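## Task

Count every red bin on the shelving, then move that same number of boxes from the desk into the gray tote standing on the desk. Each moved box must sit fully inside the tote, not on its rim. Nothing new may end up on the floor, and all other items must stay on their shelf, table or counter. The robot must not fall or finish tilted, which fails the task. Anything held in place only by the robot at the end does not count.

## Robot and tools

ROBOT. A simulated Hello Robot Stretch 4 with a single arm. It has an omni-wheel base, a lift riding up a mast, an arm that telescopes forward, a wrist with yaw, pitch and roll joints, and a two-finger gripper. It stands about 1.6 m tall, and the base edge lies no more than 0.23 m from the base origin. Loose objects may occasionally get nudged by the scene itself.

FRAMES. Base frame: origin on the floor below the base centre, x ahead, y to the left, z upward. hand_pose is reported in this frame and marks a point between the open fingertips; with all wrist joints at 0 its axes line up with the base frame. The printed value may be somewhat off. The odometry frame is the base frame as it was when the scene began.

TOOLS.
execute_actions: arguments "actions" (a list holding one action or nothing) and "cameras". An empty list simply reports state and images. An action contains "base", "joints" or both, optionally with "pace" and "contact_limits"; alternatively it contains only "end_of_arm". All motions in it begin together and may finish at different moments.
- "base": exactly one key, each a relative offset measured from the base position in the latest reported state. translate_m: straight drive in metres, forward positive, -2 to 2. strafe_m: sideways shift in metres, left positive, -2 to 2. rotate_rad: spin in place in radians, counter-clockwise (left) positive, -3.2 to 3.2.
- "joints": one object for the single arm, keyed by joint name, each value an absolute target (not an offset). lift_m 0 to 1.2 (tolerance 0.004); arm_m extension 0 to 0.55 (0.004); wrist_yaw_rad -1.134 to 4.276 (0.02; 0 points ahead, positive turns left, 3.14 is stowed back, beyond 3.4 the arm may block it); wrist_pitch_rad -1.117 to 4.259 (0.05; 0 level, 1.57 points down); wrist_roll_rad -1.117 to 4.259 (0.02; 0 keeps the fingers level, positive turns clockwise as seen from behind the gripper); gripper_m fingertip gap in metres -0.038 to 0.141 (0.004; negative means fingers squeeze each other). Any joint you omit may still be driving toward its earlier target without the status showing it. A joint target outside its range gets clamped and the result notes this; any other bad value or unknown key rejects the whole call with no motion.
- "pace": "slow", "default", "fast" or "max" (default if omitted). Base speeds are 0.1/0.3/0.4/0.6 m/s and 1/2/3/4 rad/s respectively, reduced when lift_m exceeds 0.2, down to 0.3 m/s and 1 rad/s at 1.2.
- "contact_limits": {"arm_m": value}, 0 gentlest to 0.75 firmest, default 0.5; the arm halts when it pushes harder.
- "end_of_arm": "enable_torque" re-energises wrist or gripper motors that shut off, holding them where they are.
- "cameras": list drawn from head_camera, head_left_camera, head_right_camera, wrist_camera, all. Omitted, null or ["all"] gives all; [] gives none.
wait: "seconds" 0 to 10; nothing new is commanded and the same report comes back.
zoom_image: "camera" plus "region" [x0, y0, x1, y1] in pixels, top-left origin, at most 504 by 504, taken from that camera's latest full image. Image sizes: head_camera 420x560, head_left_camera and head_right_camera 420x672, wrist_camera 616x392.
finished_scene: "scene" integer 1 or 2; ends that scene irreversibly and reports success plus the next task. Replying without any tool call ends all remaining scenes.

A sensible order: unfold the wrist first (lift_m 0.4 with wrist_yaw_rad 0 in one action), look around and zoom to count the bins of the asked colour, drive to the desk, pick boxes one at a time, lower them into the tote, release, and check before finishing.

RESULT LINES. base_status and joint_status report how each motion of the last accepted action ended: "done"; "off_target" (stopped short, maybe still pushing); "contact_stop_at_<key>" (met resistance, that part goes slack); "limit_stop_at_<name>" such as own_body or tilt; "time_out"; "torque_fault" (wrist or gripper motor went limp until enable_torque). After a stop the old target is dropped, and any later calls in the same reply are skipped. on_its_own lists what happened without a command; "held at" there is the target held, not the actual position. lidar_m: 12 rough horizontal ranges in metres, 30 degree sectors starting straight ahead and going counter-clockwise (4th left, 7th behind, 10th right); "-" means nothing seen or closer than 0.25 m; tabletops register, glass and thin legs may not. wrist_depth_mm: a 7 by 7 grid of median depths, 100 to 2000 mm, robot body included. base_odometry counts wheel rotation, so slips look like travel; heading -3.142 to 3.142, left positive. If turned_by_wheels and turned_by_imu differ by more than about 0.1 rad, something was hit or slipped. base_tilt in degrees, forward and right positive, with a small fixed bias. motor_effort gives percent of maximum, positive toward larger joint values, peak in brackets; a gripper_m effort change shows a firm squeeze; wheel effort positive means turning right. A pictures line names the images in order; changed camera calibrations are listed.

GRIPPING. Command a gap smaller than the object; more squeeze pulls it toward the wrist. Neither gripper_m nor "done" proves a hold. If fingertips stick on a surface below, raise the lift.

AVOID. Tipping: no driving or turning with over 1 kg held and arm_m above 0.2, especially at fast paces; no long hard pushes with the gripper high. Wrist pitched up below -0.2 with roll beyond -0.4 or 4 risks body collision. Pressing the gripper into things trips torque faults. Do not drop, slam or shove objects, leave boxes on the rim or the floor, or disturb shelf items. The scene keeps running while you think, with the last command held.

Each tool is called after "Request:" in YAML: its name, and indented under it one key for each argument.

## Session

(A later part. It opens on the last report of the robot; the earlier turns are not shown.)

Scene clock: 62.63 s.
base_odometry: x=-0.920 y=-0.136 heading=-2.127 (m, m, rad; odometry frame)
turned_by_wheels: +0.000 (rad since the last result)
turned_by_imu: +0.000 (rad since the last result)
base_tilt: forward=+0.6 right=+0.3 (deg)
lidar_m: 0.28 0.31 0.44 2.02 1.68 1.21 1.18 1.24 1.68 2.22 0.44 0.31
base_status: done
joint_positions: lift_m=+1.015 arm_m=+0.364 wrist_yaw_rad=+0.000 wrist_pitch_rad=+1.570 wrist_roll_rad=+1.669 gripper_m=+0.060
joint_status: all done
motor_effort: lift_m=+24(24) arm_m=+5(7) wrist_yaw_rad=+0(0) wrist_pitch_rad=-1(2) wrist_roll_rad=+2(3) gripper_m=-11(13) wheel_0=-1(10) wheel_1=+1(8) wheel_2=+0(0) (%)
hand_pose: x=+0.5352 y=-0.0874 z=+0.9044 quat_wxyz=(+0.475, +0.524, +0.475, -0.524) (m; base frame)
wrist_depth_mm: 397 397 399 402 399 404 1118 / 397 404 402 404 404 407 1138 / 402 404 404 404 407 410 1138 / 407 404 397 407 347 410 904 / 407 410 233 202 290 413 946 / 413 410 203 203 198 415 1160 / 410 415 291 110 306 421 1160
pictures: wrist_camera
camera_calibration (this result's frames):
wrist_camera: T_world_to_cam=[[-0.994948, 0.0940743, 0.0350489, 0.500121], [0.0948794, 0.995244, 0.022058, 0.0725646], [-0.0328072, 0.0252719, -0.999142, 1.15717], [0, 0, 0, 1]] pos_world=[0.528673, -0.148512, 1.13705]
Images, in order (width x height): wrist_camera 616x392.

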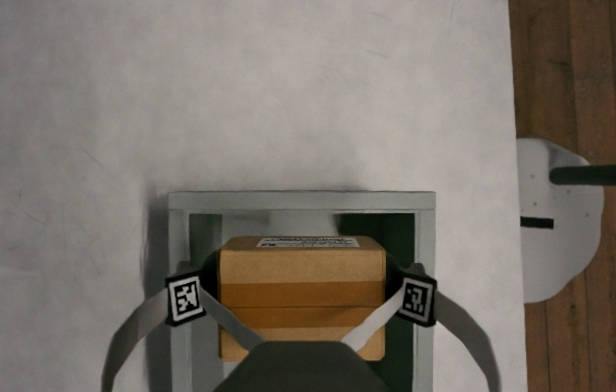

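Request:
execute_actions:
  actions:
    - {"joints":{"lift_m":0.868},"pace":"fast"}
  cameras: []

Request:
execute_actions:
  actions:
    - {"joints":{"gripper_m":0.1}}
  cameras: ["wrist_camera"]

Request:
execute_actions:
  actions:
    - {"joints":{"lift_m":1.015,"gripper_m":0.107},"pace":"max"}
  cameras: ["wrist_camera"]

Scene clock: 64.30 s.
base_odometry: x=-0.920 y=-0.136 heading=-2.127 (m, m, rad; odometry frame)
turned_by_wheels: +0.000 (rad since the last result)
turned_by_imu: +0.000 (rad since the last result)
base_tilt: forward=+0.7 right=+0.3 (deg)
lidar_m: 0.29 0.31 0.42 2.02 1.71 1.23 1.18 1.21 1.69 2.22 0.43 0.31
base_status: not commanded
joint_positions: lift_m=+0.868 arm_m=+0.364 wrist_yaw_rad=+0.000 wrist_pitch_rad=+1.570 wrist_roll_rad=+1.669 gripper_m=+0.060
joint_status: all done
motor_effort: lift_m=+16(21) arm_m=+5(5) wrist_yaw_rad=+0(0) wrist_pitch_rad=-1(3) wrist_roll_rad=+2(2) gripper_m=-11(11) wheel_0=-2(2) wheel_1=+1(0) wheel_2=+0(0) (%)
hand_pose: x=+0.5352 y=-0.0874 z=+0.7581 quat_wxyz=(+0.475, +0.524, +0.475, -0.524) (m; base frame)
wrist_depth_mm: 253 255 255 255 258 258 259 / 255 256 257 257 258 260 260 / 256 257 258 259 259 262 264 / 257 258 259 260 262 262 264 / 141 165 201 202 202 158 144 / 146 172 202 203 197 168 145 / 145 189 263 110 263 157 146
pictures: none
No camera images: the call's "cameras" was empty. Leave "cameras" out to get every camera's image.

Scene clock: 65.53 s.
base_odometry: x=-0.920 y=-0.136 heading=-2.127 (m, m, rad; odometry frame)
turned_by_wheels: +0.000 (rad since the last result)
turned_by_imu: +0.000 (rad since the last result)
base_tilt: forward=+0.6 right=+0.3 (deg)
lidar_m: 0.29 0.31 0.44 2.02 1.71 1.21 1.17 1.21 1.69 2.23 0.43 0.33
base_status: not commanded
joint_positions: lift_m=+0.868 arm_m=+0.364 wrist_yaw_rad=+0.000 wrist_pitch_rad=+1.570 wrist_roll_rad=+1.669 gripper_m=+0.100
joint_status: all done
motor_effort: lift_m=+16(16) arm_m=+5(5) wrist_yaw_rad=+0(0) wrist_pitch_rad=-2(1) wrist_roll_rad=+2(3) gripper_m=+1(14) wheel_0=-2(2) wheel_1=+1(1) wheel_2=+0(0) (%)
hand_pose: x=+0.5352 y=-0.0874 z=+0.7581 quat_wxyz=(+0.475, +0.524, +0.475, -0.524) (m; base frame)
wrist_depth_mm: 254 255 255 257 257 258 257 / 256 257 257 258 257 259 260 / 257 258 260 258 260 263 262 / 259 258 259 260 263 263 264 / 141 165 208 211 210 158 144 / 146 177 211 211 204 167 145 / 146 164 263 110 264 158 146
pictures: wrist_camera
camera_calibration (this result's frames):
wrist_camera: T_world_to_cam=[[-0.994939, 0.0940862, 0.0352685, 0.50502], [0.0948961, 0.995243, 0.022037, 0.0758037], [-0.0330273, 0.0252723, -0.999135, 1.01112], [0, 0, 0, 1]] pos_world=[0.528665, -0.148512, 0.990761]
Images, in order (width x height): wrist_camera 616x392.

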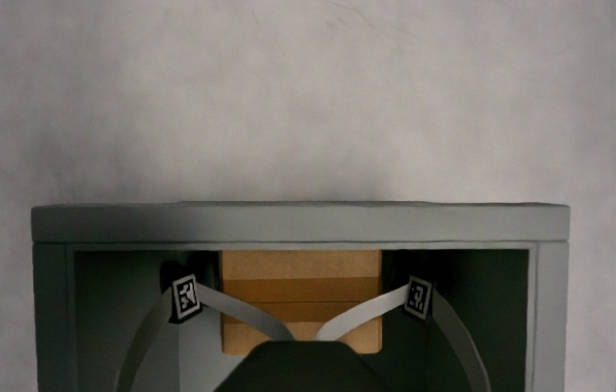

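Scene clock: 66.60 s.
base_odometry: x=-0.920 y=-0.136 heading=-2.127 (m, m, rad; odometry frame)
turned_by_wheels: +0.000 (rad since the last result)
turned_by_imu: +0.000 (rad since the last result)
base_tilt: forward=+0.6 right=+0.3 (deg)
lidar_m: 0.28 0.31 0.43 2.03 1.71 1.24 1.18 1.24 1.68 2.24 0.44 0.32
base_status: not commanded
joint_positions: lift_m=+1.015 arm_m=+0.364 wrist_yaw_rad=+0.000 wrist_pitch_rad=+1.570 wrist_roll_rad=+1.669 gripper_m=+0.107
joint_status: all done
motor_effort: lift_m=+23(28) arm_m=+5(5) wrist_yaw_rad=+0(0) wrist_pitch_rad=-1(0) wrist_roll_rad=+3(1) gripper_m=+1(2) wheel_0=-2(2) wheel_1=+1(1) wheel_2=+0(0) (%)
hand_pose: x=+0.5352 y=-0.0874 z=+0.9044 quat_wxyz=(+0.475, +0.524, +0.475, -0.524) (m; base frame)
wrist_depth_mm: 399 399 399 402 402 402 1118 / 402 402 399 402 410 402 1138 / 402 402 407 404 404 413 1138 / 402 407 362 362 349 413 904 / 407 407 357 357 351 415 931 / 410 413 301 407 206 415 1160 / 413 413 340 110 349 418 1160
pictures: wrist_camera
camera_calibration (this result's frames):
wrist_camera: T_world_to_cam=[[-0.994941, 0.0940936, 0.0351939, 0.499954], [0.0949019, 0.995243, 0.0220441, 0.0725659], [-0.0329522, 0.0252726, -0.999137, 1.15733], [0, 0, 0, 1]] pos_world=[0.528674, -0.148512, 1.13713]
Images, in order (width x height): wrist_camera 616x392.

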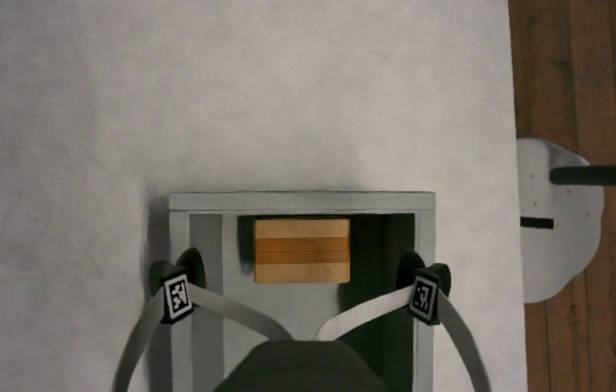

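Request:
execute_actions:
  actions:
    - {"base":{"strafe_m":-0.372},"joints":{"wrist_roll_rad":1.69,"arm_m":0.51,"gripper_m":0.12},"pace":"max"}
  cameras: ["wrist_camera"]

Scene clock: 69.30 s.
base_odometry: x=-1.236 y=+0.061 heading=-2.127 (m, m, rad; odometry frame)
turned_by_wheels: +0.000 (rad since the last result)
turned_by_imu: +0.000 (rad since the last result)
base_tilt: forward=+0.6 right=+0.2 (deg)
lidar_m: 0.29 0.29 0.45 2.39 1.69 1.24 1.16 1.23 1.99 1.86 0.42 0.31
base_status: done
joint_positions: lift_m=+1.015 arm_m=+0.509 wrist_yaw_rad=+0.000 wrist_pitch_rad=+1.570 wrist_roll_rad=+1.690 gripper_m=+0.120
joint_status: all done
motor_effort: lift_m=+23(23) arm_m=+5(7) wrist_yaw_rad=-1(1) wrist_pitch_rad=-1(1) wrist_roll_rad=+2(2) gripper_m=+4(1) wheel_0=+1(11) wheel_1=+1(10) wheel_2=+0(0) (%)
hand_pose: x=+0.6803 y=-0.0874 z=+0.9044 quat_wxyz=(+0.470, +0.529, +0.469, -0.529) (m; base frame)
wrist_depth_mm: 399 399 397 353 399 353 404 / 397 402 399 353 402 407 410 / 399 402 404 404 404 407 407 / 404 407 410 407 413 413 413 / 407 407 407 362 413 415 413 / 407 407 407 413 413 415 421 / 415 415 413 110 418 418 421
pictures: wrist_camera
camera_calibration (this result's frames):
wrist_camera: T_world_to_cam=[[-0.992878, 0.113892, 0.034957, 0.644825], [0.114702, 0.993154, 0.0220847, 0.0451106], [-0.0322024, 0.0259371, -0.999145, 1.16166], [0, 0, 0, 1]] pos_world=[0.672466, -0.148372, 1.13713]
Images, in order (width x height): wrist_camera 616x392.

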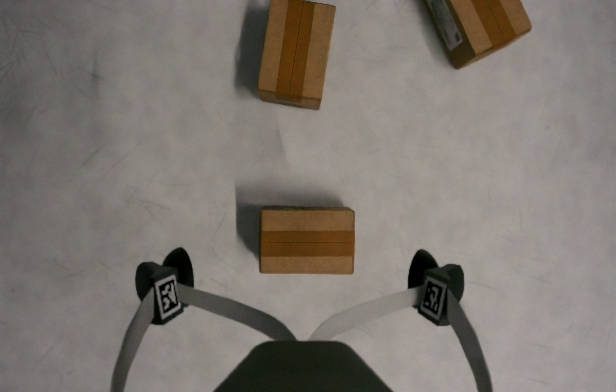

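Request:
execute_actions:
  actions:
    - {"base":{"strafe_m":-0.007},"joints":{"arm_m":0.503,"lift_m":0.866},"pace":"fast"}
  cameras: ["wrist_camera"]

Request:
execute_actions:
  actions:
    - {"joints":{"gripper_m":0.06}}
  cameras: ["wrist_camera"]

Scene clock: 71.30 s.
base_odometry: x=-1.242 y=+0.065 heading=-2.127 (m, m, rad; odometry frame)
turned_by_wheels: +0.000 (rad since the last result)
turned_by_imu: +0.000 (rad since the last result)
base_tilt: forward=+0.7 right=+0.3 (deg)
lidar_m: 0.29 0.31 0.42 2.40 1.70 1.24 1.18 1.23 1.96 1.85 0.44 0.31
base_status: done
joint_positions: lift_m=+0.866 arm_m=+0.504 wrist_yaw_rad=+0.000 wrist_pitch_rad=+1.570 wrist_roll_rad=+1.690 gripper_m=+0.120
joint_status: all done
motor_effort: lift_m=+15(22) arm_m=-5(5) wrist_yaw_rad=+0(1) wrist_pitch_rad=-1(0) wrist_roll_rad=+2(2) gripper_m=+1(1) wheel_0=-2(8) wheel_1=+0(8) wheel_2=+0(0) (%)
hand_pose: x=+0.6751 y=-0.0874 z=+0.7561 quat_wxyz=(+0.470, +0.529, +0.469, -0.529) (m; base frame)
wrist_depth_mm: 251 252 212 206 255 256 257 / 254 254 255 255 256 259 257 / 254 256 256 257 258 259 260 / 256 257 259 257 260 260 262 / 257 259 259 211 260 263 263 / 260 260 211 211 213 264 266 / 264 262 264 110 265 265 267
pictures: wrist_camera
camera_calibration (this result's frames):
wrist_camera: T_world_to_cam=[[-0.992863, 0.114011, 0.0349822, 0.644811], [0.114821, 0.993141, 0.0220818, 0.0489061], [-0.0322247, 0.0259409, -0.999144, 1.01329], [0, 0, 0, 1]] pos_world=[0.667246, -0.148372, 0.988783]
Images, in order (width x height): wrist_camera 616x392.

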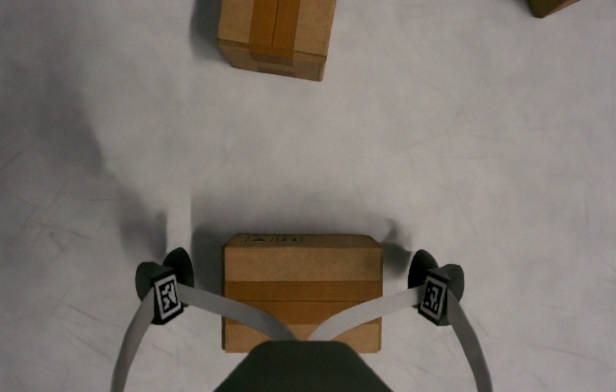

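Scene clock: 72.80 s.
base_odometry: x=-1.242 y=+0.065 heading=-2.127 (m, m, rad; odometry frame)
turned_by_wheels: +0.000 (rad since the last result)
turned_by_imu: +0.000 (rad since the last result)
base_tilt: forward=+0.6 right=+0.4 (deg)
lidar_m: 0.29 0.30 0.44 2.41 1.73 1.24 1.17 1.22 1.96 1.85 0.42 0.31
base_status: not commanded
joint_positions: lift_m=+0.866 arm_m=+0.504 wrist_yaw_rad=+0.000 wrist_pitch_rad=+1.570 wrist_roll_rad=+1.690 gripper_m=+0.060
joint_status: all done
motor_effort: lift_m=+15(15) arm_m=-5(5) wrist_yaw_rad=+0(0) wrist_pitch_rad=-1(0) wrist_roll_rad=+2(2) gripper_m=-10(9) wheel_0=-3(3) wheel_1=+0(0) wheel_2=+0(0) (%)
hand_pose: x=+0.6750 y=-0.0874 z=+0.7561 quat_wxyz=(+0.470, +0.529, +0.469, -0.529) (m; base frame)
wrist_depth_mm: 251 252 213 206 256 256 257 / 253 254 254 255 258 256 259 / 253 256 257 257 258 258 259 / 256 257 258 259 260 262 262 / 258 257 225 202 260 263 264 / 259 259 202 202 196 264 264 / 262 260 262 110 264 266 267
pictures: wrist_camera
camera_calibration (this result's frames):
wrist_camera: T_world_to_cam=[[-0.992863, 0.114011, 0.0349951, 0.644796], [0.114821, 0.993141, 0.0220803, 0.0489075], [-0.0322377, 0.0259409, -0.999144, 1.0133], [0, 0, 0, 1]] pos_world=[0.667245, -0.148372, 0.988783]
Images, in order (width x height): wrist_camera 616x392.

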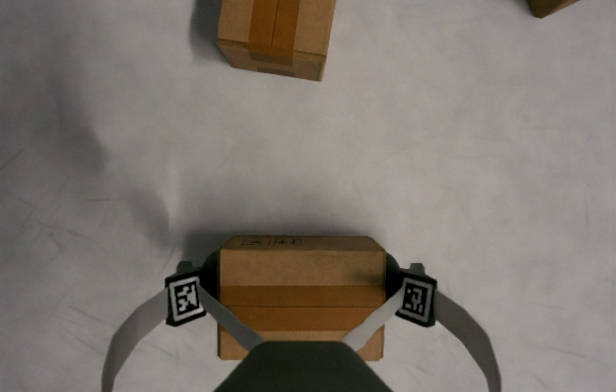

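Request:
execute_actions:
  actions:
    - {"base":{"strafe_m":0.457},"joints":{"lift_m":1.03,"wrist_roll_rad":1.67,"arm_m":0.372},"pace":"max"}
  cameras: ["wrist_camera"]

Scene clock: 75.87 s.
base_odometry: x=-0.854 y=-0.177 heading=-2.127 (m, m, rad; odometry frame)
turned_by_wheels: +0.000 (rad since the last result)
turned_by_imu: +0.000 (rad since the last result)
base_tilt: forward=+0.6 right=+0.3 (deg)
lidar_m: 0.29 0.29 0.45 1.96 1.69 1.24 1.16 1.23 1.69 1.20 0.42 0.31
base_status: done
joint_positions: lift_m=+1.030 arm_m=+0.373 wrist_yaw_rad=+0.000 wrist_pitch_rad=+1.570 wrist_roll_rad=+1.670 gripper_m=+0.060
joint_status: all done
motor_effort: lift_m=+24(30) arm_m=-5(6) wrist_yaw_rad=+1(1) wrist_pitch_rad=-2(1) wrist_roll_rad=-1(2) gripper_m=-16(9) wheel_0=+2(12) wheel_1=+1(12) wheel_2=+0(1) (%)
hand_pose: x=+0.5439 y=-0.0874 z=+0.9194 quat_wxyz=(+0.475, +0.524, +0.474, -0.524) (m; base frame)
wrist_depth_mm: 410 407 413 415 415 415 1138 / 415 413 418 415 418 421 1118 / 415 415 334 366 357 424 1160 / 418 421 375 370 410 427 931 / 421 427 227 202 306 433 960 / 424 430 201 203 196 430 1182 / 427 427 310 110 317 430 1182
pictures: wrist_camera
camera_calibration (this result's frames):
wrist_camera: T_world_to_cam=[[-0.994814, 0.0953764, 0.0353394, 0.507962], [0.0961883, 0.995119, 0.0220307, 0.0707162], [-0.0330658, 0.0253157, -0.999133, 1.17258], [0, 0, 0, 1]] pos_world=[0.537298, -0.148503, 1.15206]
Images, in order (width x height): wrist_camera 616x392.

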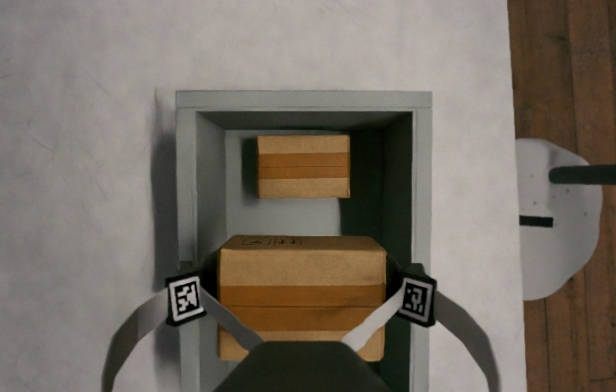

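Request:
execute_actions:
  actions:
    - {"joints":{"lift_m":0.868},"pace":"fast"}
  cameras: []

Request:
execute_actions:
  actions:
    - {"joints":{"gripper_m":0.1}}
  cameras: ["wrist_camera"]

Request:
execute_actions:
  actions:
    - {"joints":{"lift_m":1.015,"gripper_m":0.107},"pace":"max"}
  cameras: []

Scene clock: 77.60 s.
base_odometry: x=-0.854 y=-0.177 heading=-2.127 (m, m, rad; odometry frame)
turned_by_wheels: +0.000 (rad since the last result)
turned_by_imu: +0.000 (rad since the last result)
base_tilt: forward=+0.6 right=+0.2 (deg)
lidar_m: 0.28 0.32 0.44 1.95 1.70 1.24 1.17 1.24 1.69 1.22 0.44 0.33
base_status: not commanded
joint_positions: lift_m=+0.868 arm_m=+0.373 wrist_yaw_rad=+0.000 wrist_pitch_rad=+1.570 wrist_roll_rad=+1.670 gripper_m=+0.060
joint_status: all done
motor_effort: lift_m=+15(22) arm_m=-5(5) wrist_yaw_rad=+1(1) wrist_pitch_rad=-2(2) wrist_roll_rad=-1(1) gripper_m=-11(11) wheel_0=+2(1) wheel_1=+1(1) wheel_2=+0(0) (%)
hand_pose: x=+0.5439 y=-0.0874 z=+0.7581 quat_wxyz=(+0.475, +0.524, +0.474, -0.524) (m; base frame)
wrist_depth_mm: 137 138 138 138 139 140 140 / 143 173 212 206 213 172 141 / 143 186 255 206 254 183 143 / 143 186 257 209 259 183 144 / 143 186 225 201 255 183 144 / 143 171 201 203 196 171 145 / 143 185 263 110 264 161 146
pictures: none
No camera images: the call's "cameras" was empty. Leave "cameras" out to get every camera's image.

Scene clock: 78.83 s.
base_odometry: x=-0.854 y=-0.177 heading=-2.127 (m, m, rad; odometry frame)
turned_by_wheels: +0.000 (rad since the last result)
turned_by_imu: +0.000 (rad since the last result)
base_tilt: forward=+0.6 right=+0.3 (deg)
lidar_m: 0.29 0.31 0.43 1.94 1.69 1.25 1.17 1.22 1.68 1.19 0.40 0.33
base_status: not commanded
joint_positions: lift_m=+0.868 arm_m=+0.373 wrist_yaw_rad=+0.000 wrist_pitch_rad=+1.571 wrist_roll_rad=+1.670 gripper_m=+0.100
joint_status: all done
motor_effort: lift_m=+15(15) arm_m=-5(5) wrist_yaw_rad=+1(1) wrist_pitch_rad=-2(3) wrist_roll_rad=-1(1) gripper_m=-2(6) wheel_0=+2(2) wheel_1=+1(1) wheel_2=+0(0) (%)
hand_pose: x=+0.5437 y=-0.0874 z=+0.7581 quat_wxyz=(+0.474, +0.524, +0.474, -0.524) (m; base frame)
wrist_depth_mm: 137 137 138 138 139 139 140 / 138 173 213 207 213 172 141 / 143 187 255 207 252 183 142 / 143 186 258 208 259 183 143 / 143 186 224 210 254 183 144 / 143 172 211 211 205 171 145 / 143 160 263 110 263 160 146
pictures: wrist_camera
camera_calibration (this result's frames):
wrist_camera: T_world_to_cam=[[-0.994794, 0.0953759, 0.0358934, 0.513067], [0.0962, 0.995119, 0.0219773, 0.0743193], [-0.0336221, 0.0253159, -0.999114, 1.01173], [0, 0, 0, 1]] pos_world=[0.537263, -0.148503, 0.990781]
Images, in order (width x height): wrist_camera 616x392.

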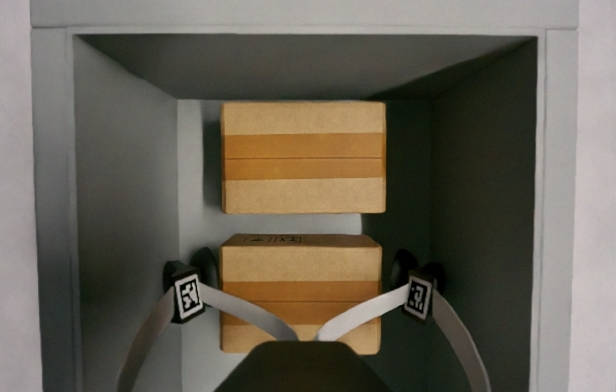

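Scene clock: 79.90 s.
base_odometry: x=-0.854 y=-0.177 heading=-2.127 (m, m, rad; odometry frame)
turned_by_wheels: +0.000 (rad since the last result)
turned_by_imu: +0.000 (rad since the last result)
base_tilt: forward=+0.7 right=+0.2 (deg)
lidar_m: 0.29 0.31 0.44 1.94 1.68 1.23 1.17 1.23 1.70 1.19 0.43 0.32
base_status: not commanded
joint_positions: lift_m=+1.015 arm_m=+0.373 wrist_yaw_rad=+0.000 wrist_pitch_rad=+1.570 wrist_roll_rad=+1.670 gripper_m=+0.107
joint_status: all done
motor_effort: lift_m=+23(27) arm_m=-5(5) wrist_yaw_rad=+1(1) wrist_pitch_rad=-2(5) wrist_roll_rad=-1(2) gripper_m=-1(2) wheel_0=+2(2) wheel_1=+1(1) wheel_2=+0(0) (%)
hand_pose: x=+0.5438 y=-0.0874 z=+0.9044 quat_wxyz=(+0.475, +0.524, +0.474, -0.524) (m; base frame)
wrist_depth_mm: 394 397 397 397 399 402 1118 / 397 399 402 399 404 410 1118 / 404 404 338 355 332 407 1118 / 402 404 357 353 355 413 904 / 404 410 353 359 355 415 931 / 410 407 296 413 206 415 1160 / 410 413 332 110 314 418 1182
pictures: none
No camera images: the call's "cameras" was empty. Leave "cameras" out to get every camera's image.

Request:
execute_actions:
  actions:
    - {"base":{"strafe_m":-0.659},"joints":{"wrist_roll_rad":-0.33,"arm_m":0.317,"gripper_m":0.12},"pace":"max"}
  cameras: ["wrist_camera"]

Scene clock: 83.50 s.
base_odometry: x=-1.413 y=+0.171 heading=-2.127 (m, m, rad; odometry frame)
turned_by_wheels: +0.000 (rad since the last result)
turned_by_imu: -0.001 (rad since the last result)
base_tilt: forward=+0.6 right=+0.3 (deg)
lidar_m: 0.29 0.30 0.43 2.61 1.71 1.22 1.18 1.23 1.76 1.64 0.42 0.31
base_status: done
joint_positions: lift_m=+1.015 arm_m=+0.318 wrist_yaw_rad=+0.000 wrist_pitch_rad=+1.570 wrist_roll_rad=-0.329 gripper_m=+0.120
joint_status: all done
motor_effort: lift_m=+23(23) arm_m=-5(5) wrist_yaw_rad=+1(1) wrist_pitch_rad=-3(1) wrist_roll_rad=-1(6) gripper_m=+1(1) wheel_0=+0(10) wheel_1=+0(11) wheel_2=+0(1) (%)
hand_pose: x=+0.4889 y=-0.0874 z=+0.9044 quat_wxyz=(+0.698, -0.116, +0.697, +0.116) (m; base frame)
wrist_depth_mm: 397 402 402 353 404 410 410 / 402 399 402 397 407 410 359 / 399 402 404 407 407 410 410 / 404 404 407 407 415 413 413 / 404 404 407 359 413 413 415 / 407 410 410 415 413 366 418 / 1160 410 415 110 418 424 427
pictures: wrist_camera
camera_calibration (this result's frames):
wrist_camera: T_world_to_cam=[[0.327309, -0.944229, 0.0360556, -0.284134], [-0.94488, -0.326718, 0.0213683, 0.4704], [-0.00839654, -0.0410622, -0.999121, 1.13798], [0, 0, 0, 1]] pos_world=[0.547026, -0.0678708, 1.13717]
Images, in order (width x height): wrist_camera 616x392.

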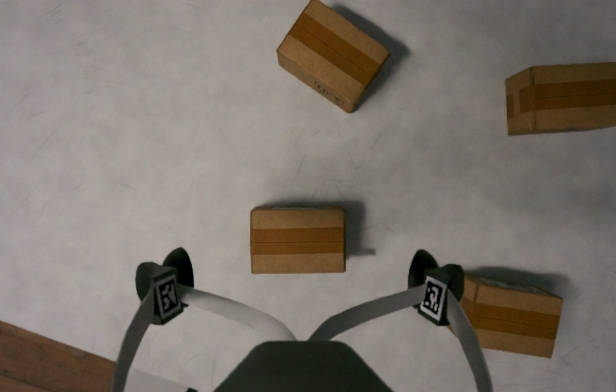

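Request:
execute_actions:
  actions:
    - {"base":{"strafe_m":0.004},"joints":{"arm_m":0.325,"lift_m":0.866},"pace":"fast"}
  cameras: ["wrist_camera"]

Request:
execute_actions:
  actions:
    - {"joints":{"gripper_m":0.06}}
  cameras: ["wrist_camera"]

Scene clock: 85.50 s.
base_odometry: x=-1.410 y=+0.169 heading=-2.127 (m, m, rad; odometry frame)
turned_by_wheels: +0.000 (rad since the last result)
turned_by_imu: +0.000 (rad since the last result)
base_tilt: forward=+0.6 right=+0.3 (deg)
lidar_m: 0.28 0.31 0.44 2.60 1.69 1.22 1.18 1.23 1.78 1.66 0.42 0.32
base_status: done
joint_positions: lift_m=+0.866 arm_m=+0.324 wrist_yaw_rad=+0.000 wrist_pitch_rad=+1.570 wrist_roll_rad=-0.330 gripper_m=+0.120
joint_status: all done
motor_effort: lift_m=+15(21) arm_m=+5(7) wrist_yaw_rad=+1(0) wrist_pitch_rad=-1(1) wrist_roll_rad=-1(1) gripper_m=-2(2) wheel_0=-1(5) wheel_1=-1(6) wheel_2=+0(0) (%)
hand_pose: x=+0.4952 y=-0.0874 z=+0.7561 quat_wxyz=(+0.698, -0.116, +0.697, +0.116) (m; base frame)
wrist_depth_mm: 252 253 255 240 208 259 260 / 253 256 256 256 260 260 262 / 253 255 257 259 260 262 263 / 256 258 258 260 262 262 263 / 258 257 224 211 262 264 265 / 258 259 211 213 213 266 266 / 260 263 264 110 267 267 254
pictures: wrist_camera
camera_calibration (this result's frames):
wrist_camera: T_world_to_cam=[[0.327359, -0.944212, 0.0360437, -0.280842], [-0.944862, -0.326768, 0.0214028, 0.479428], [-0.00843084, -0.0410627, -0.999121, 0.989833], [0, 0, 0, 1]] pos_world=[0.553275, -0.0678677, 0.988825]
Images, in order (width x height): wrist_camera 616x392.

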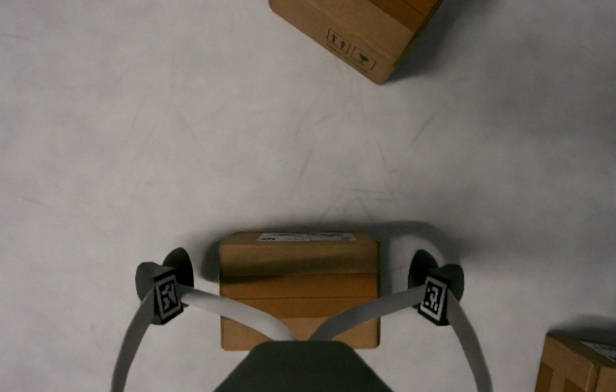

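Scene clock: 87.00 s.
base_odometry: x=-1.410 y=+0.169 heading=-2.127 (m, m, rad; odometry frame)
turned_by_wheels: +0.000 (rad since the last result)
turned_by_imu: +0.000 (rad since the last result)
base_tilt: forward=+0.6 right=+0.3 (deg)
lidar_m: 0.27 0.31 0.41 2.59 1.67 1.23 1.17 1.21 1.76 1.66 0.44 0.30
base_status: not commanded
joint_positions: lift_m=+0.866 arm_m=+0.324 wrist_yaw_rad=+0.000 wrist_pitch_rad=+1.570 wrist_roll_rad=-0.330 gripper_m=+0.060
joint_status: all done
motor_effort: lift_m=+15(15) arm_m=+5(5) wrist_yaw_rad=+0(1) wrist_pitch_rad=-2(1) wrist_roll_rad=-1(2) gripper_m=-8(13) wheel_0=+0(1) wheel_1=-1(1) wheel_2=+1(0) (%)
hand_pose: x=+0.4952 y=-0.0874 z=+0.7561 quat_wxyz=(+0.698, -0.116, +0.697, +0.116) (m; base frame)
wrist_depth_mm: 251 253 254 240 208 258 258 / 253 255 256 257 258 259 262 / 254 256 257 259 259 260 262 / 255 257 259 259 260 263 263 / 257 258 220 202 262 264 265 / 259 258 202 204 196 265 267 / 259 260 262 110 266 266 256
pictures: wrist_camera
camera_calibration (this result's frames):
wrist_camera: T_world_to_cam=[[0.327359, -0.944212, 0.0360436, -0.280842], [-0.944862, -0.326768, 0.0214029, 0.479428], [-0.00843097, -0.0410627, -0.999121, 0.989833], [0, 0, 0, 1]] pos_world=[0.553275, -0.0678677, 0.988825]
Images, in order (width x height): wrist_camera 616x392.

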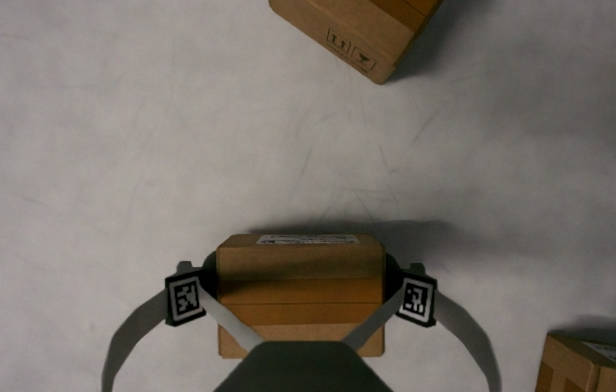

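Request:
execute_actions:
  actions:
    - {"base":{"strafe_m":0.734},"joints":{"lift_m":1.02,"wrist_roll_rad":1.67,"arm_m":0.381},"pace":"max"}
  cameras: ["wrist_camera"]

Scene clock: 90.43 s.
base_odometry: x=-0.786 y=-0.219 heading=-2.127 (m, m, rad; odometry frame)
turned_by_wheels: +0.000 (rad since the last result)
turned_by_imu: +0.000 (rad since the last result)
base_tilt: forward=+0.6 right=+0.3 (deg)
lidar_m: 0.29 0.33 1.56 1.87 1.70 1.23 1.17 1.23 1.69 1.17 0.43 0.32
base_status: done
joint_positions: lift_m=+1.020 arm_m=+0.380 wrist_yaw_rad=+0.000 wrist_pitch_rad=+1.570 wrist_roll_rad=+1.669 gripper_m=+0.060
joint_status: all done
motor_effort: lift_m=+24(27) arm_m=+5(6) wrist_yaw_rad=+0(1) wrist_pitch_rad=+0(3) wrist_roll_rad=+2(7) gripper_m=-11(10) wheel_0=+2(11) wheel_1=-1(10) wheel_2=+0(0) (%)
hand_pose: x=+0.5513 y=-0.0874 z=+0.9094 quat_wxyz=(+0.475, +0.524, +0.475, -0.524) (m; base frame)
wrist_depth_mm: 399 402 314 336 310 407 1098 / 404 399 355 355 353 410 1098 / 407 410 359 357 355 413 1138 / 413 410 359 362 359 415 931 / 410 410 221 202 294 418 931 / 413 415 203 203 196 424 1160 / 415 418 297 110 301 424 1182
pictures: wrist_camera
camera_calibration (this result's frames):
wrist_camera: T_world_to_cam=[[-0.994955, 0.0940271, 0.0349864, 0.515983], [0.0948307, 0.995249, 0.0220639, 0.0709514], [-0.0327456, 0.0252704, -0.999144, 1.16268], [0, 0, 0, 1]] pos_world=[0.544725, -0.148512, 1.14207]
Images, in order (width x height): wrist_camera 616x392.

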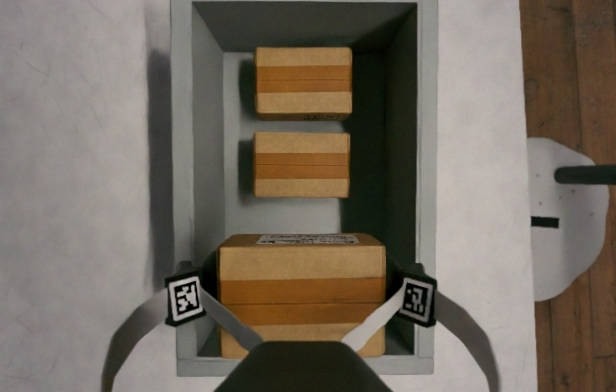

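Request:
execute_actions:
  actions:
    - {"joints":{"lift_m":0.868,"arm_m":0.378},"pace":"fast"}
  cameras: []

Request:
execute_actions:
  actions:
    - {"joints":{"gripper_m":0.1}}
  cameras: ["wrist_camera"]

Request:
execute_actions:
  actions:
    - {"joints":{"lift_m":1.015,"gripper_m":0.107},"pace":"max"}
  cameras: ["wrist_camera"]

Scene clock: 92.13 s.
base_odometry: x=-0.786 y=-0.219 heading=-2.127 (m, m, rad; odometry frame)
turned_by_wheels: +0.000 (rad since the last result)
turned_by_imu: +0.000 (rad since the last result)
base_tilt: forward=+0.6 right=+0.3 (deg)
lidar_m: 0.30 0.32 1.55 1.87 1.66 1.23 1.18 1.22 1.71 1.18 0.44 0.32
base_status: not commanded
joint_positions: lift_m=+0.868 arm_m=+0.379 wrist_yaw_rad=+0.000 wrist_pitch_rad=+1.570 wrist_roll_rad=+1.669 gripper_m=+0.060
joint_status: all done
motor_effort: lift_m=+16(23) arm_m=-5(5) wrist_yaw_rad=+0(0) wrist_pitch_rad=-1(0) wrist_roll_rad=+1(2) gripper_m=-18(14) wheel_0=+2(2) wheel_1=-1(1) wheel_2=+0(0) (%)
hand_pose: x=+0.5500 y=-0.0874 z=+0.7581 quat_wxyz=(+0.475, +0.524, +0.475, -0.524) (m; base frame)
wrist_depth_mm: 137 187 206 204 250 180 139 / 138 188 254 219 256 180 141 / 139 188 207 208 257 182 141 / 145 188 256 208 257 181 143 / 145 188 221 203 251 182 143 / 144 173 202 204 196 169 145 / 144 187 260 110 259 159 146
pictures: none
No camera images: the call's "cameras" was empty. Leave "cameras" out to get every camera's image.

Scene clock: 93.37 s.
base_odometry: x=-0.786 y=-0.219 heading=-2.127 (m, m, rad; odometry frame)
turned_by_wheels: +0.000 (rad since the last result)
turned_by_imu: +0.000 (rad since the last result)
base_tilt: forward=+0.6 right=+0.3 (deg)
lidar_m: 0.30 0.32 1.53 1.87 1.70 1.23 1.17 1.24 1.68 1.19 0.42 0.32
base_status: not commanded
joint_positions: lift_m=+0.868 arm_m=+0.379 wrist_yaw_rad=+0.000 wrist_pitch_rad=+1.571 wrist_roll_rad=+1.669 gripper_m=+0.100
joint_status: all done
motor_effort: lift_m=+16(16) arm_m=-5(5) wrist_yaw_rad=+0(0) wrist_pitch_rad=-4(3) wrist_roll_rad=+2(2) gripper_m=+2(10) wheel_0=+2(2) wheel_1=-1(1) wheel_2=+0(0) (%)
hand_pose: x=+0.5499 y=-0.0874 z=+0.7581 quat_wxyz=(+0.475, +0.524, +0.475, -0.524) (m; base frame)
wrist_depth_mm: 138 189 206 204 248 181 140 / 138 188 254 218 255 180 141 / 139 188 208 206 258 181 142 / 145 188 256 208 260 181 143 / 145 188 221 210 250 181 143 / 144 175 210 211 204 170 144 / 144 162 262 110 264 159 146
pictures: wrist_camera
camera_calibration (this result's frames):
wrist_camera: T_world_to_cam=[[-0.99493, 0.0940731, 0.035558, 0.519428], [0.0948894, 0.995244, 0.0220094, 0.0744325], [-0.0333184, 0.0252719, -0.999125, 1.01176], [0, 0, 0, 1]] pos_world=[0.543442, -0.148512, 0.99077]
Images, in order (width x height): wrist_camera 616x392.

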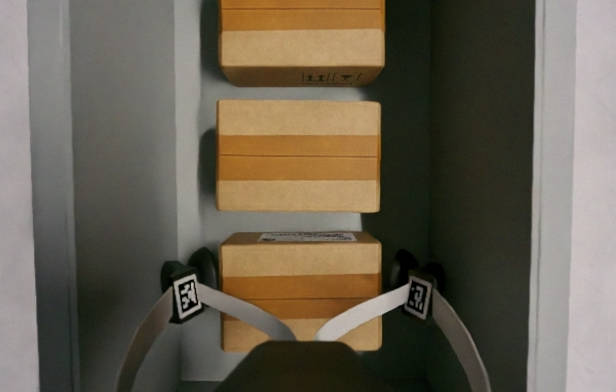

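Scene clock: 94.43 s.
base_odometry: x=-0.786 y=-0.219 heading=-2.127 (m, m, rad; odometry frame)
turned_by_wheels: +0.000 (rad since the last result)
turned_by_imu: +0.000 (rad since the last result)
base_tilt: forward=+0.6 right=+0.3 (deg)
lidar_m: 0.28 0.32 1.53 1.86 1.68 1.23 1.18 1.24 1.69 1.21 0.42 0.32
base_status: not commanded
joint_positions: lift_m=+1.015 arm_m=+0.379 wrist_yaw_rad=+0.000 wrist_pitch_rad=+1.570 wrist_roll_rad=+1.669 gripper_m=+0.107
joint_status: all done
motor_effort: lift_m=+23(28) arm_m=-5(5) wrist_yaw_rad=+0(0) wrist_pitch_rad=+0(5) wrist_roll_rad=+1(2) gripper_m=+2(3) wheel_0=+2(2) wheel_1=-1(1) wheel_2=+0(0) (%)
hand_pose: x=+0.5499 y=-0.0874 z=+0.9044 quat_wxyz=(+0.475, +0.524, +0.475, -0.524) (m; base frame)
wrist_depth_mm: 397 399 312 338 307 404 1160 / 399 399 351 351 347 402 1118 / 402 404 351 355 351 410 1138 / 402 402 355 353 353 410 931 / 407 413 359 359 355 415 931 / 407 407 297 410 207 415 1205 / 413 413 296 110 294 418 1138
pictures: wrist_camera
camera_calibration (this result's frames):
wrist_camera: T_world_to_cam=[[-0.994933, 0.0941269, 0.035342, 0.514459], [0.0949385, 0.995239, 0.02203, 0.0711618], [-0.0331001, 0.0252737, -0.999132, 1.15789], [0, 0, 0, 1]] pos_world=[0.543423, -0.148512, 1.13713]
Images, in order (width x height): wrist_camera 616x392.

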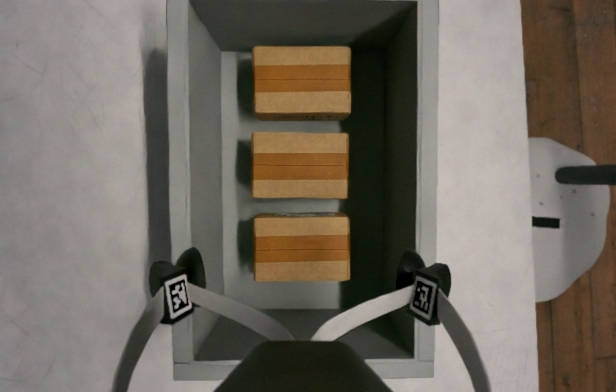

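Request:
execute_actions:
  actions:
    - {"base":{"strafe_m":-0.713},"joints":{"wrist_roll_rad":1.83,"arm_m":0.495,"gripper_m":0.095},"pace":"max"}
  cameras: ["wrist_camera"]

Scene clock: 98.17 s.
base_odometry: x=-1.392 y=+0.158 heading=-2.127 (m, m, rad; odometry frame)
turned_by_wheels: +0.000 (rad since the last result)
turned_by_imu: -0.001 (rad since the last result)
base_tilt: forward=+0.6 right=+0.3 (deg)
lidar_m: 0.29 0.31 0.40 2.58 1.69 1.22 1.17 1.23 1.78 1.66 0.43 0.31
base_status: done
joint_positions: lift_m=+1.015 arm_m=+0.494 wrist_yaw_rad=+0.000 wrist_pitch_rad=+1.570 wrist_roll_rad=+1.830 gripper_m=+0.095
joint_status: all done
motor_effort: lift_m=+23(23) arm_m=+5(6) wrist_yaw_rad=-1(1) wrist_pitch_rad=+1(3) wrist_roll_rad=+0(5) gripper_m=-4(3) wheel_0=-2(10) wheel_1=+0(10) wheel_2=+0(1) (%)
hand_pose: x=+0.6653 y=-0.0874 z=+0.9044 quat_wxyz=(+0.432, +0.561, +0.431, -0.560) (m; base frame)
wrist_depth_mm: 394 399 349 397 399 402 404 / 397 399 399 404 402 410 407 / 404 402 404 404 410 404 410 / 402 407 407 407 410 413 413 / 407 410 410 359 413 415 413 / 410 410 410 415 219 418 415 / 410 410 415 110 415 418 418
pictures: wrist_camera
camera_calibration (this result's frames):
wrist_camera: T_world_to_cam=[[-0.967274, 0.251314, 0.0349703, 0.624905], [0.252158, 0.967431, 0.0222098, -0.0469782], [-0.0282497, 0.030301, -0.999142, 1.15893], [0, 0, 0, 1]] pos_world=[0.64904, -0.146716, 1.13712]
Images, in order (width x height): wrist_camera 616x392.

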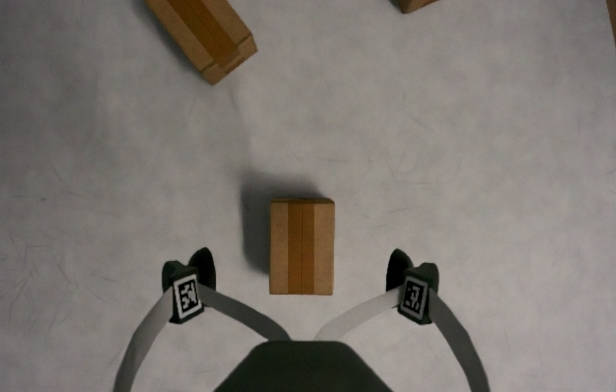

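Request:
execute_actions:
  actions:
    - {"joints":{"lift_m":0.866},"pace":"fast"}
  cameras: ["wrist_camera"]

Request:
execute_actions:
  actions:
    - {"joints":{"gripper_m":0.032}}
  cameras: ["wrist_camera"]

Scene clock: 99.77 s.
base_odometry: x=-1.392 y=+0.158 heading=-2.127 (m, m, rad; odometry frame)
turned_by_wheels: +0.000 (rad since the last result)
turned_by_imu: +0.000 (rad since the last result)
base_tilt: forward=+0.7 right=+0.3 (deg)
lidar_m: 0.28 0.30 0.43 2.57 1.69 1.25 1.14 1.23 1.79 1.66 0.43 0.32
base_status: not commanded
joint_positions: lift_m=+0.866 arm_m=+0.494 wrist_yaw_rad=+0.000 wrist_pitch_rad=+1.570 wrist_roll_rad=+1.830 gripper_m=+0.095
joint_status: all done
motor_effort: lift_m=+15(21) arm_m=+5(5) wrist_yaw_rad=+0(0) wrist_pitch_rad=+0(2) wrist_roll_rad=+2(2) gripper_m=+0(3) wheel_0=-2(2) wheel_1=+0(0) wheel_2=+0(0) (%)
hand_pose: x=+0.6653 y=-0.0874 z=+0.7561 quat_wxyz=(+0.432, +0.561, +0.431, -0.560) (m; base frame)
wrist_depth_mm: 252 251 254 254 255 256 255 / 253 254 254 254 257 257 257 / 255 255 256 258 258 259 260 / 256 257 258 258 259 259 260 / 258 259 258 211 260 263 264 / 259 259 211 211 219 265 265 / 260 264 263 110 266 266 266
pictures: wrist_camera
camera_calibration (this result's frames):
wrist_camera: T_world_to_cam=[[-0.967274, 0.251314, 0.0349703, 0.630097], [0.252158, 0.967431, 0.0222098, -0.0436845], [-0.0282497, 0.030301, -0.999142, 1.0107], [0, 0, 0, 1]] pos_world=[0.649044, -0.146716, 0.988773]
Images, in order (width x height): wrist_camera 616x392.

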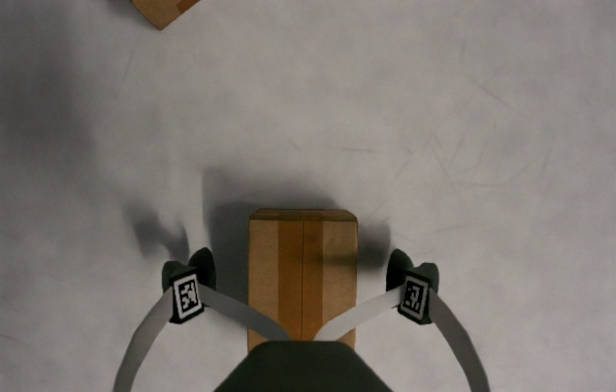

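Scene clock: 101.23 s.
base_odometry: x=-1.392 y=+0.158 heading=-2.127 (m, m, rad; odometry frame)
turned_by_wheels: +0.000 (rad since the last result)
turned_by_imu: +0.000 (rad since the last result)
base_tilt: forward=+0.5 right=+0.2 (deg)
lidar_m: 0.29 0.31 0.43 2.58 1.69 1.22 1.17 1.23 1.78 1.67 0.42 0.31
base_status: not commanded
joint_positions: lift_m=+0.866 arm_m=+0.494 wrist_yaw_rad=+0.000 wrist_pitch_rad=+1.570 wrist_roll_rad=+1.830 gripper_m=+0.032
joint_status: all done
motor_effort: lift_m=+15(15) arm_m=+5(5) wrist_yaw_rad=-1(1) wrist_pitch_rad=+0(1) wrist_roll_rad=+1(2) gripper_m=-8(13) wheel_0=-2(1) wheel_1=+0(0) wheel_2=+0(0) (%)
hand_pose: x=+0.6653 y=-0.0874 z=+0.7561 quat_wxyz=(+0.432, +0.561, +0.431, -0.560) (m; base frame)
wrist_depth_mm: 252 252 254 254 254 255 257 / 252 255 255 254 256 258 258 / 255 256 257 259 258 259 262 / 256 256 259 258 259 263 262 / 258 258 259 202 262 263 264 / 260 259 195 203 195 264 264 / 260 262 264 110 264 265 267
pictures: wrist_camera
camera_calibration (this result's frames):
wrist_camera: T_world_to_cam=[[-0.967273, 0.251314, 0.0349891, 0.630077], [0.252159, 0.967431, 0.0222049, -0.0436798], [-0.0282691, 0.030301, -0.999141, 1.01072], [0, 0, 0, 1]] pos_world=[0.649043, -0.146716, 0.988773]
Images, in order (width x height): wrist_camera 616x392.

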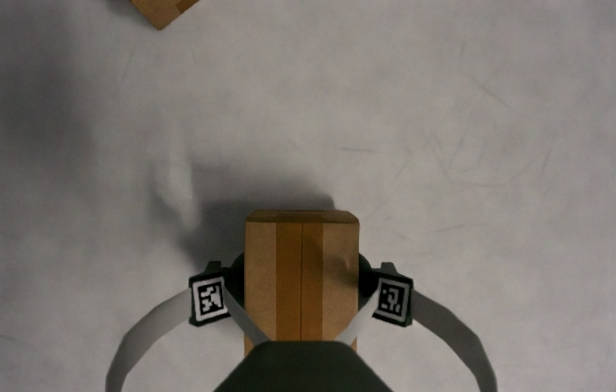

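Request:
execute_actions:
  actions:
    - {"base":{"strafe_m":0.58},"joints":{"lift_m":1.02,"wrist_roll_rad":1.67,"arm_m":0.366},"pace":"max"}
  cameras: ["wrist_camera"]

Scene clock: 104.23 s.
base_odometry: x=-0.899 y=-0.148 heading=-2.127 (m, m, rad; odometry frame)
turned_by_wheels: +0.000 (rad since the last result)
turned_by_imu: +0.000 (rad since the last result)
base_tilt: forward=+0.6 right=+0.3 (deg)
lidar_m: 0.29 0.31 0.43 2.00 1.70 1.22 1.17 1.24 1.67 2.24 0.41 0.30
base_status: done
joint_positions: lift_m=+1.020 arm_m=+0.367 wrist_yaw_rad=+0.000 wrist_pitch_rad=+1.570 wrist_roll_rad=+1.670 gripper_m=+0.032
joint_status: all done
motor_effort: lift_m=+24(26) arm_m=-5(4) wrist_yaw_rad=+0(1) wrist_pitch_rad=-1(3) wrist_roll_rad=-1(5) gripper_m=-11(11) wheel_0=+1(11) wheel_1=-1(12) wheel_2=+0(0) (%)
hand_pose: x=+0.5379 y=-0.0874 z=+0.9094 quat_wxyz=(+0.475, +0.524, +0.474, -0.524) (m; base frame)
wrist_depth_mm: 399 402 404 407 407 413 1138 / 402 404 407 410 410 418 1118 / 407 407 410 410 413 415 1138 / 407 413 343 359 345 415 960 / 410 415 293 202 307 418 946 / 413 415 195 203 194 424 1160 / 418 421 300 110 349 427 1182
pictures: wrist_camera
camera_calibration (this result's frames):
wrist_camera: T_world_to_cam=[[-0.994816, 0.0953786, 0.035282, 0.502428], [0.0961893, 0.995119, 0.0220363, 0.071505], [-0.0330081, 0.0253158, -0.999134, 1.16238], [0, 0, 0, 1]] pos_world=[0.531313, -0.148503, 1.14207]
Images, in order (width x height): wrist_camera 616x392.

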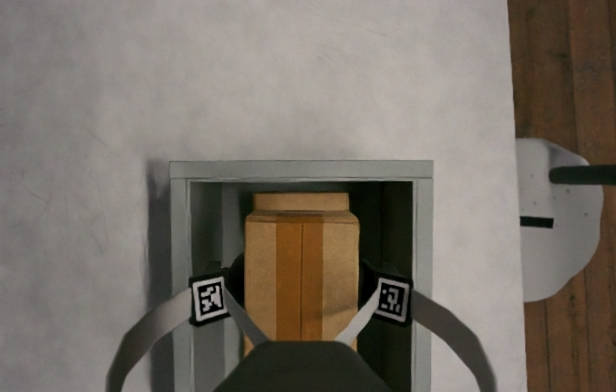

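Request:
execute_actions:
  actions:
    - {"joints":{"lift_m":0.918},"pace":"fast"}
  cameras: []

Request:
execute_actions:
  actions:
    - {"joints":{"gripper_m":0.075}}
  cameras: ["wrist_camera"]

Request:
execute_actions:
  actions:
    - {"joints":{"lift_m":1.015,"gripper_m":0.085},"pace":"max"}
  cameras: ["wrist_camera"]

Scene clock: 105.93 s.
base_odometry: x=-0.899 y=-0.148 heading=-2.127 (m, m, rad; odometry frame)
turned_by_wheels: +0.000 (rad since the last result)
turned_by_imu: +0.000 (rad since the last result)
base_tilt: forward=+0.6 right=+0.3 (deg)
lidar_m: 0.29 0.32 0.44 2.01 1.68 1.25 1.16 1.22 1.68 2.23 0.44 0.32
base_status: not commanded
joint_positions: lift_m=+0.918 arm_m=+0.367 wrist_yaw_rad=+0.000 wrist_pitch_rad=+1.570 wrist_roll_rad=+1.670 gripper_m=+0.032
joint_status: all done
motor_effort: lift_m=+15(22) arm_m=-5(5) wrist_yaw_rad=+1(1) wrist_pitch_rad=-5(0) wrist_roll_rad=-1(1) gripper_m=-16(10) wheel_0=+1(1) wheel_1=-2(1) wheel_2=+0(0) (%)
hand_pose: x=+0.5379 y=-0.0874 z=+0.8081 quat_wxyz=(+0.475, +0.525, +0.474, -0.524) (m; base frame)
wrist_depth_mm: 303 303 304 304 307 306 307 / 303 306 304 307 304 310 310 / 304 307 307 307 312 310 312 / 309 191 303 258 293 208 315 / 312 206 271 201 274 208 317 / 314 191 195 203 195 196 320 / 312 204 300 110 307 203 322
pictures: none
No camera images: the call's "cameras" was empty. Leave "cameras" out to get every camera's image.

Scene clock: 107.17 s.
base_odometry: x=-0.899 y=-0.148 heading=-2.127 (m, m, rad; odometry frame)
turned_by_wheels: +0.000 (rad since the last result)
turned_by_imu: +0.000 (rad since the last result)
base_tilt: forward=+0.7 right=+0.3 (deg)
lidar_m: 0.30 0.31 0.44 2.00 1.71 1.25 1.17 1.24 1.68 2.24 0.41 0.30
base_status: not commanded
joint_positions: lift_m=+0.918 arm_m=+0.367 wrist_yaw_rad=+0.000 wrist_pitch_rad=+1.570 wrist_roll_rad=+1.670 gripper_m=+0.075
joint_status: all done
motor_effort: lift_m=+16(16) arm_m=-5(5) wrist_yaw_rad=+1(1) wrist_pitch_rad=-1(0) wrist_roll_rad=-1(1) gripper_m=-2(8) wheel_0=+1(1) wheel_1=-1(1) wheel_2=+0(0) (%)
hand_pose: x=+0.5379 y=-0.0874 z=+0.8081 quat_wxyz=(+0.475, +0.525, +0.474, -0.524) (m; base frame)
wrist_depth_mm: 300 303 306 306 307 310 309 / 304 307 306 306 310 309 310 / 307 306 309 309 309 310 315 / 307 191 304 259 293 209 315 / 314 206 259 209 262 209 319 / 312 193 204 211 198 196 320 / 314 195 301 110 307 197 320
pictures: wrist_camera
camera_calibration (this result's frames):
wrist_camera: T_world_to_cam=[[-0.994816, 0.0953786, 0.0352689, 0.506012], [0.0961889, 0.995119, 0.0220375, 0.0737364], [-0.0329948, 0.0253158, -0.999135, 1.06116], [0, 0, 0, 1]] pos_world=[0.531309, -0.148503, 1.04077]
Images, in order (width x height): wrist_camera 616x392.

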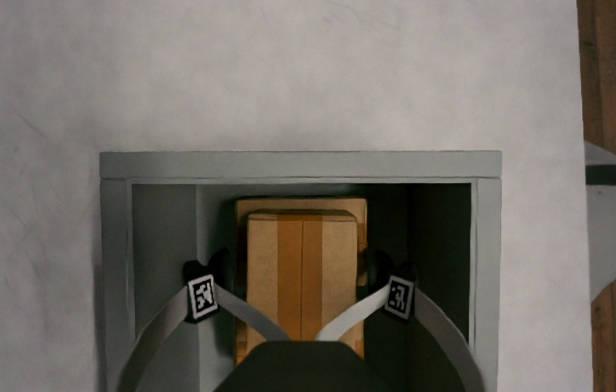

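Scene clock: 108.07 s.
base_odometry: x=-0.899 y=-0.148 heading=-2.127 (m, m, rad; odometry frame)
turned_by_wheels: +0.000 (rad since the last result)
turned_by_imu: +0.000 (rad since the last result)
base_tilt: forward=+0.7 right=+0.3 (deg)
lidar_m: 0.29 0.32 0.44 2.00 1.68 1.21 1.18 1.25 1.67 2.24 0.44 0.32
base_status: not commanded
joint_positions: lift_m=+1.015 arm_m=+0.367 wrist_yaw_rad=+0.000 wrist_pitch_rad=+1.570 wrist_roll_rad=+1.670 gripper_m=+0.085
joint_status: all done
motor_effort: lift_m=+24(27) arm_m=-5(5) wrist_yaw_rad=+1(1) wrist_pitch_rad=-2(3) wrist_roll_rad=-2(0) gripper_m=-1(0) wheel_0=+1(1) wheel_1=-2(2) wheel_2=+0(0) (%)
hand_pose: x=+0.5379 y=-0.0874 z=+0.9044 quat_wxyz=(+0.475, +0.524, +0.474, -0.524) (m; base frame)
wrist_depth_mm: 397 397 399 399 402 402 1118 / 399 402 402 402 404 407 1138 / 402 402 402 404 404 407 1118 / 402 404 343 307 306 410 931 / 410 410 355 306 306 413 960 / 410 407 202 307 204 413 1160 / 410 410 338 110 351 421 1160
pictures: wrist_camera
camera_calibration (this result's frames):
wrist_camera: T_world_to_cam=[[-0.994823, 0.0953067, 0.0352643, 0.502619], [0.096117, 0.995126, 0.022038, 0.0716518], [-0.032992, 0.0253134, -0.999135, 1.15742], [0, 0, 0, 1]] pos_world=[0.531316, -0.148504, 1.13712]
Images, in order (width x height): wrist_camera 616x392.

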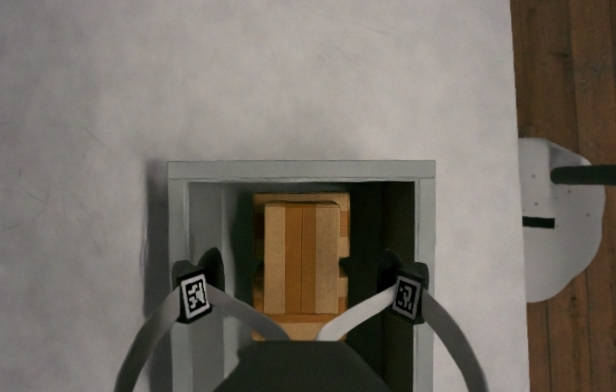

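Request:
execute_actions:
  actions:
    - {"base":{"strafe_m":-0.822},"joints":{"wrist_roll_rad":1.42,"arm_m":0.322,"gripper_m":0.095},"pace":"max"}
  cameras: ["wrist_camera"]

Scene clock: 112.13 s.
base_odometry: x=-1.597 y=+0.286 heading=-2.127 (m, m, rad; odometry frame)
turned_by_wheels: +0.000 (rad since the last result)
turned_by_imu: -0.002 (rad since the last result)
base_tilt: forward=+0.6 right=+0.3 (deg)
lidar_m: 0.28 0.30 0.42 1.18 1.70 1.22 1.18 1.22 1.53 1.42 1.49 0.30
base_status: done
joint_positions: lift_m=+1.015 arm_m=+0.323 wrist_yaw_rad=+0.000 wrist_pitch_rad=+1.570 wrist_roll_rad=+1.421 gripper_m=+0.095
joint_status: all done
motor_effort: lift_m=+23(23) arm_m=-5(6) wrist_yaw_rad=+0(1) wrist_pitch_rad=-1(2) wrist_roll_rad=-1(6) gripper_m=-3(1) wheel_0=-2(11) wheel_1=-1(12) wheel_2=+0(0) (%)
hand_pose: x=+0.4940 y=-0.0874 z=+0.9044 quat_wxyz=(+0.536, +0.461, +0.536, -0.461) (m; base frame)
wrist_depth_mm: 397 397 1060 1118 1098 1098 1118 / 399 399 404 404 404 1138 1118 / 399 404 402 404 410 407 1138 / 357 404 407 410 410 410 1160 / 404 404 410 359 413 413 931 / 407 415 413 413 218 931 1182 / 415 407 413 110 418 931 1160
pictures: wrist_camera
camera_calibration (this result's frames):
wrist_camera: T_world_to_cam=[[-0.98747, -0.153843, 0.0351477, 0.43363], [-0.153141, 0.987962, 0.0218743, 0.198527], [-0.0380898, 0.0162177, -0.999143, 1.15771], [0, 0, 0, 1]] pos_world=[0.502696, -0.148202, 1.13713]
Images, in order (width x height): wrist_camera 616x392.

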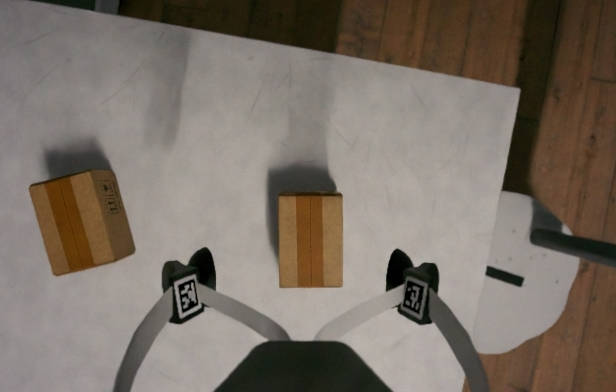

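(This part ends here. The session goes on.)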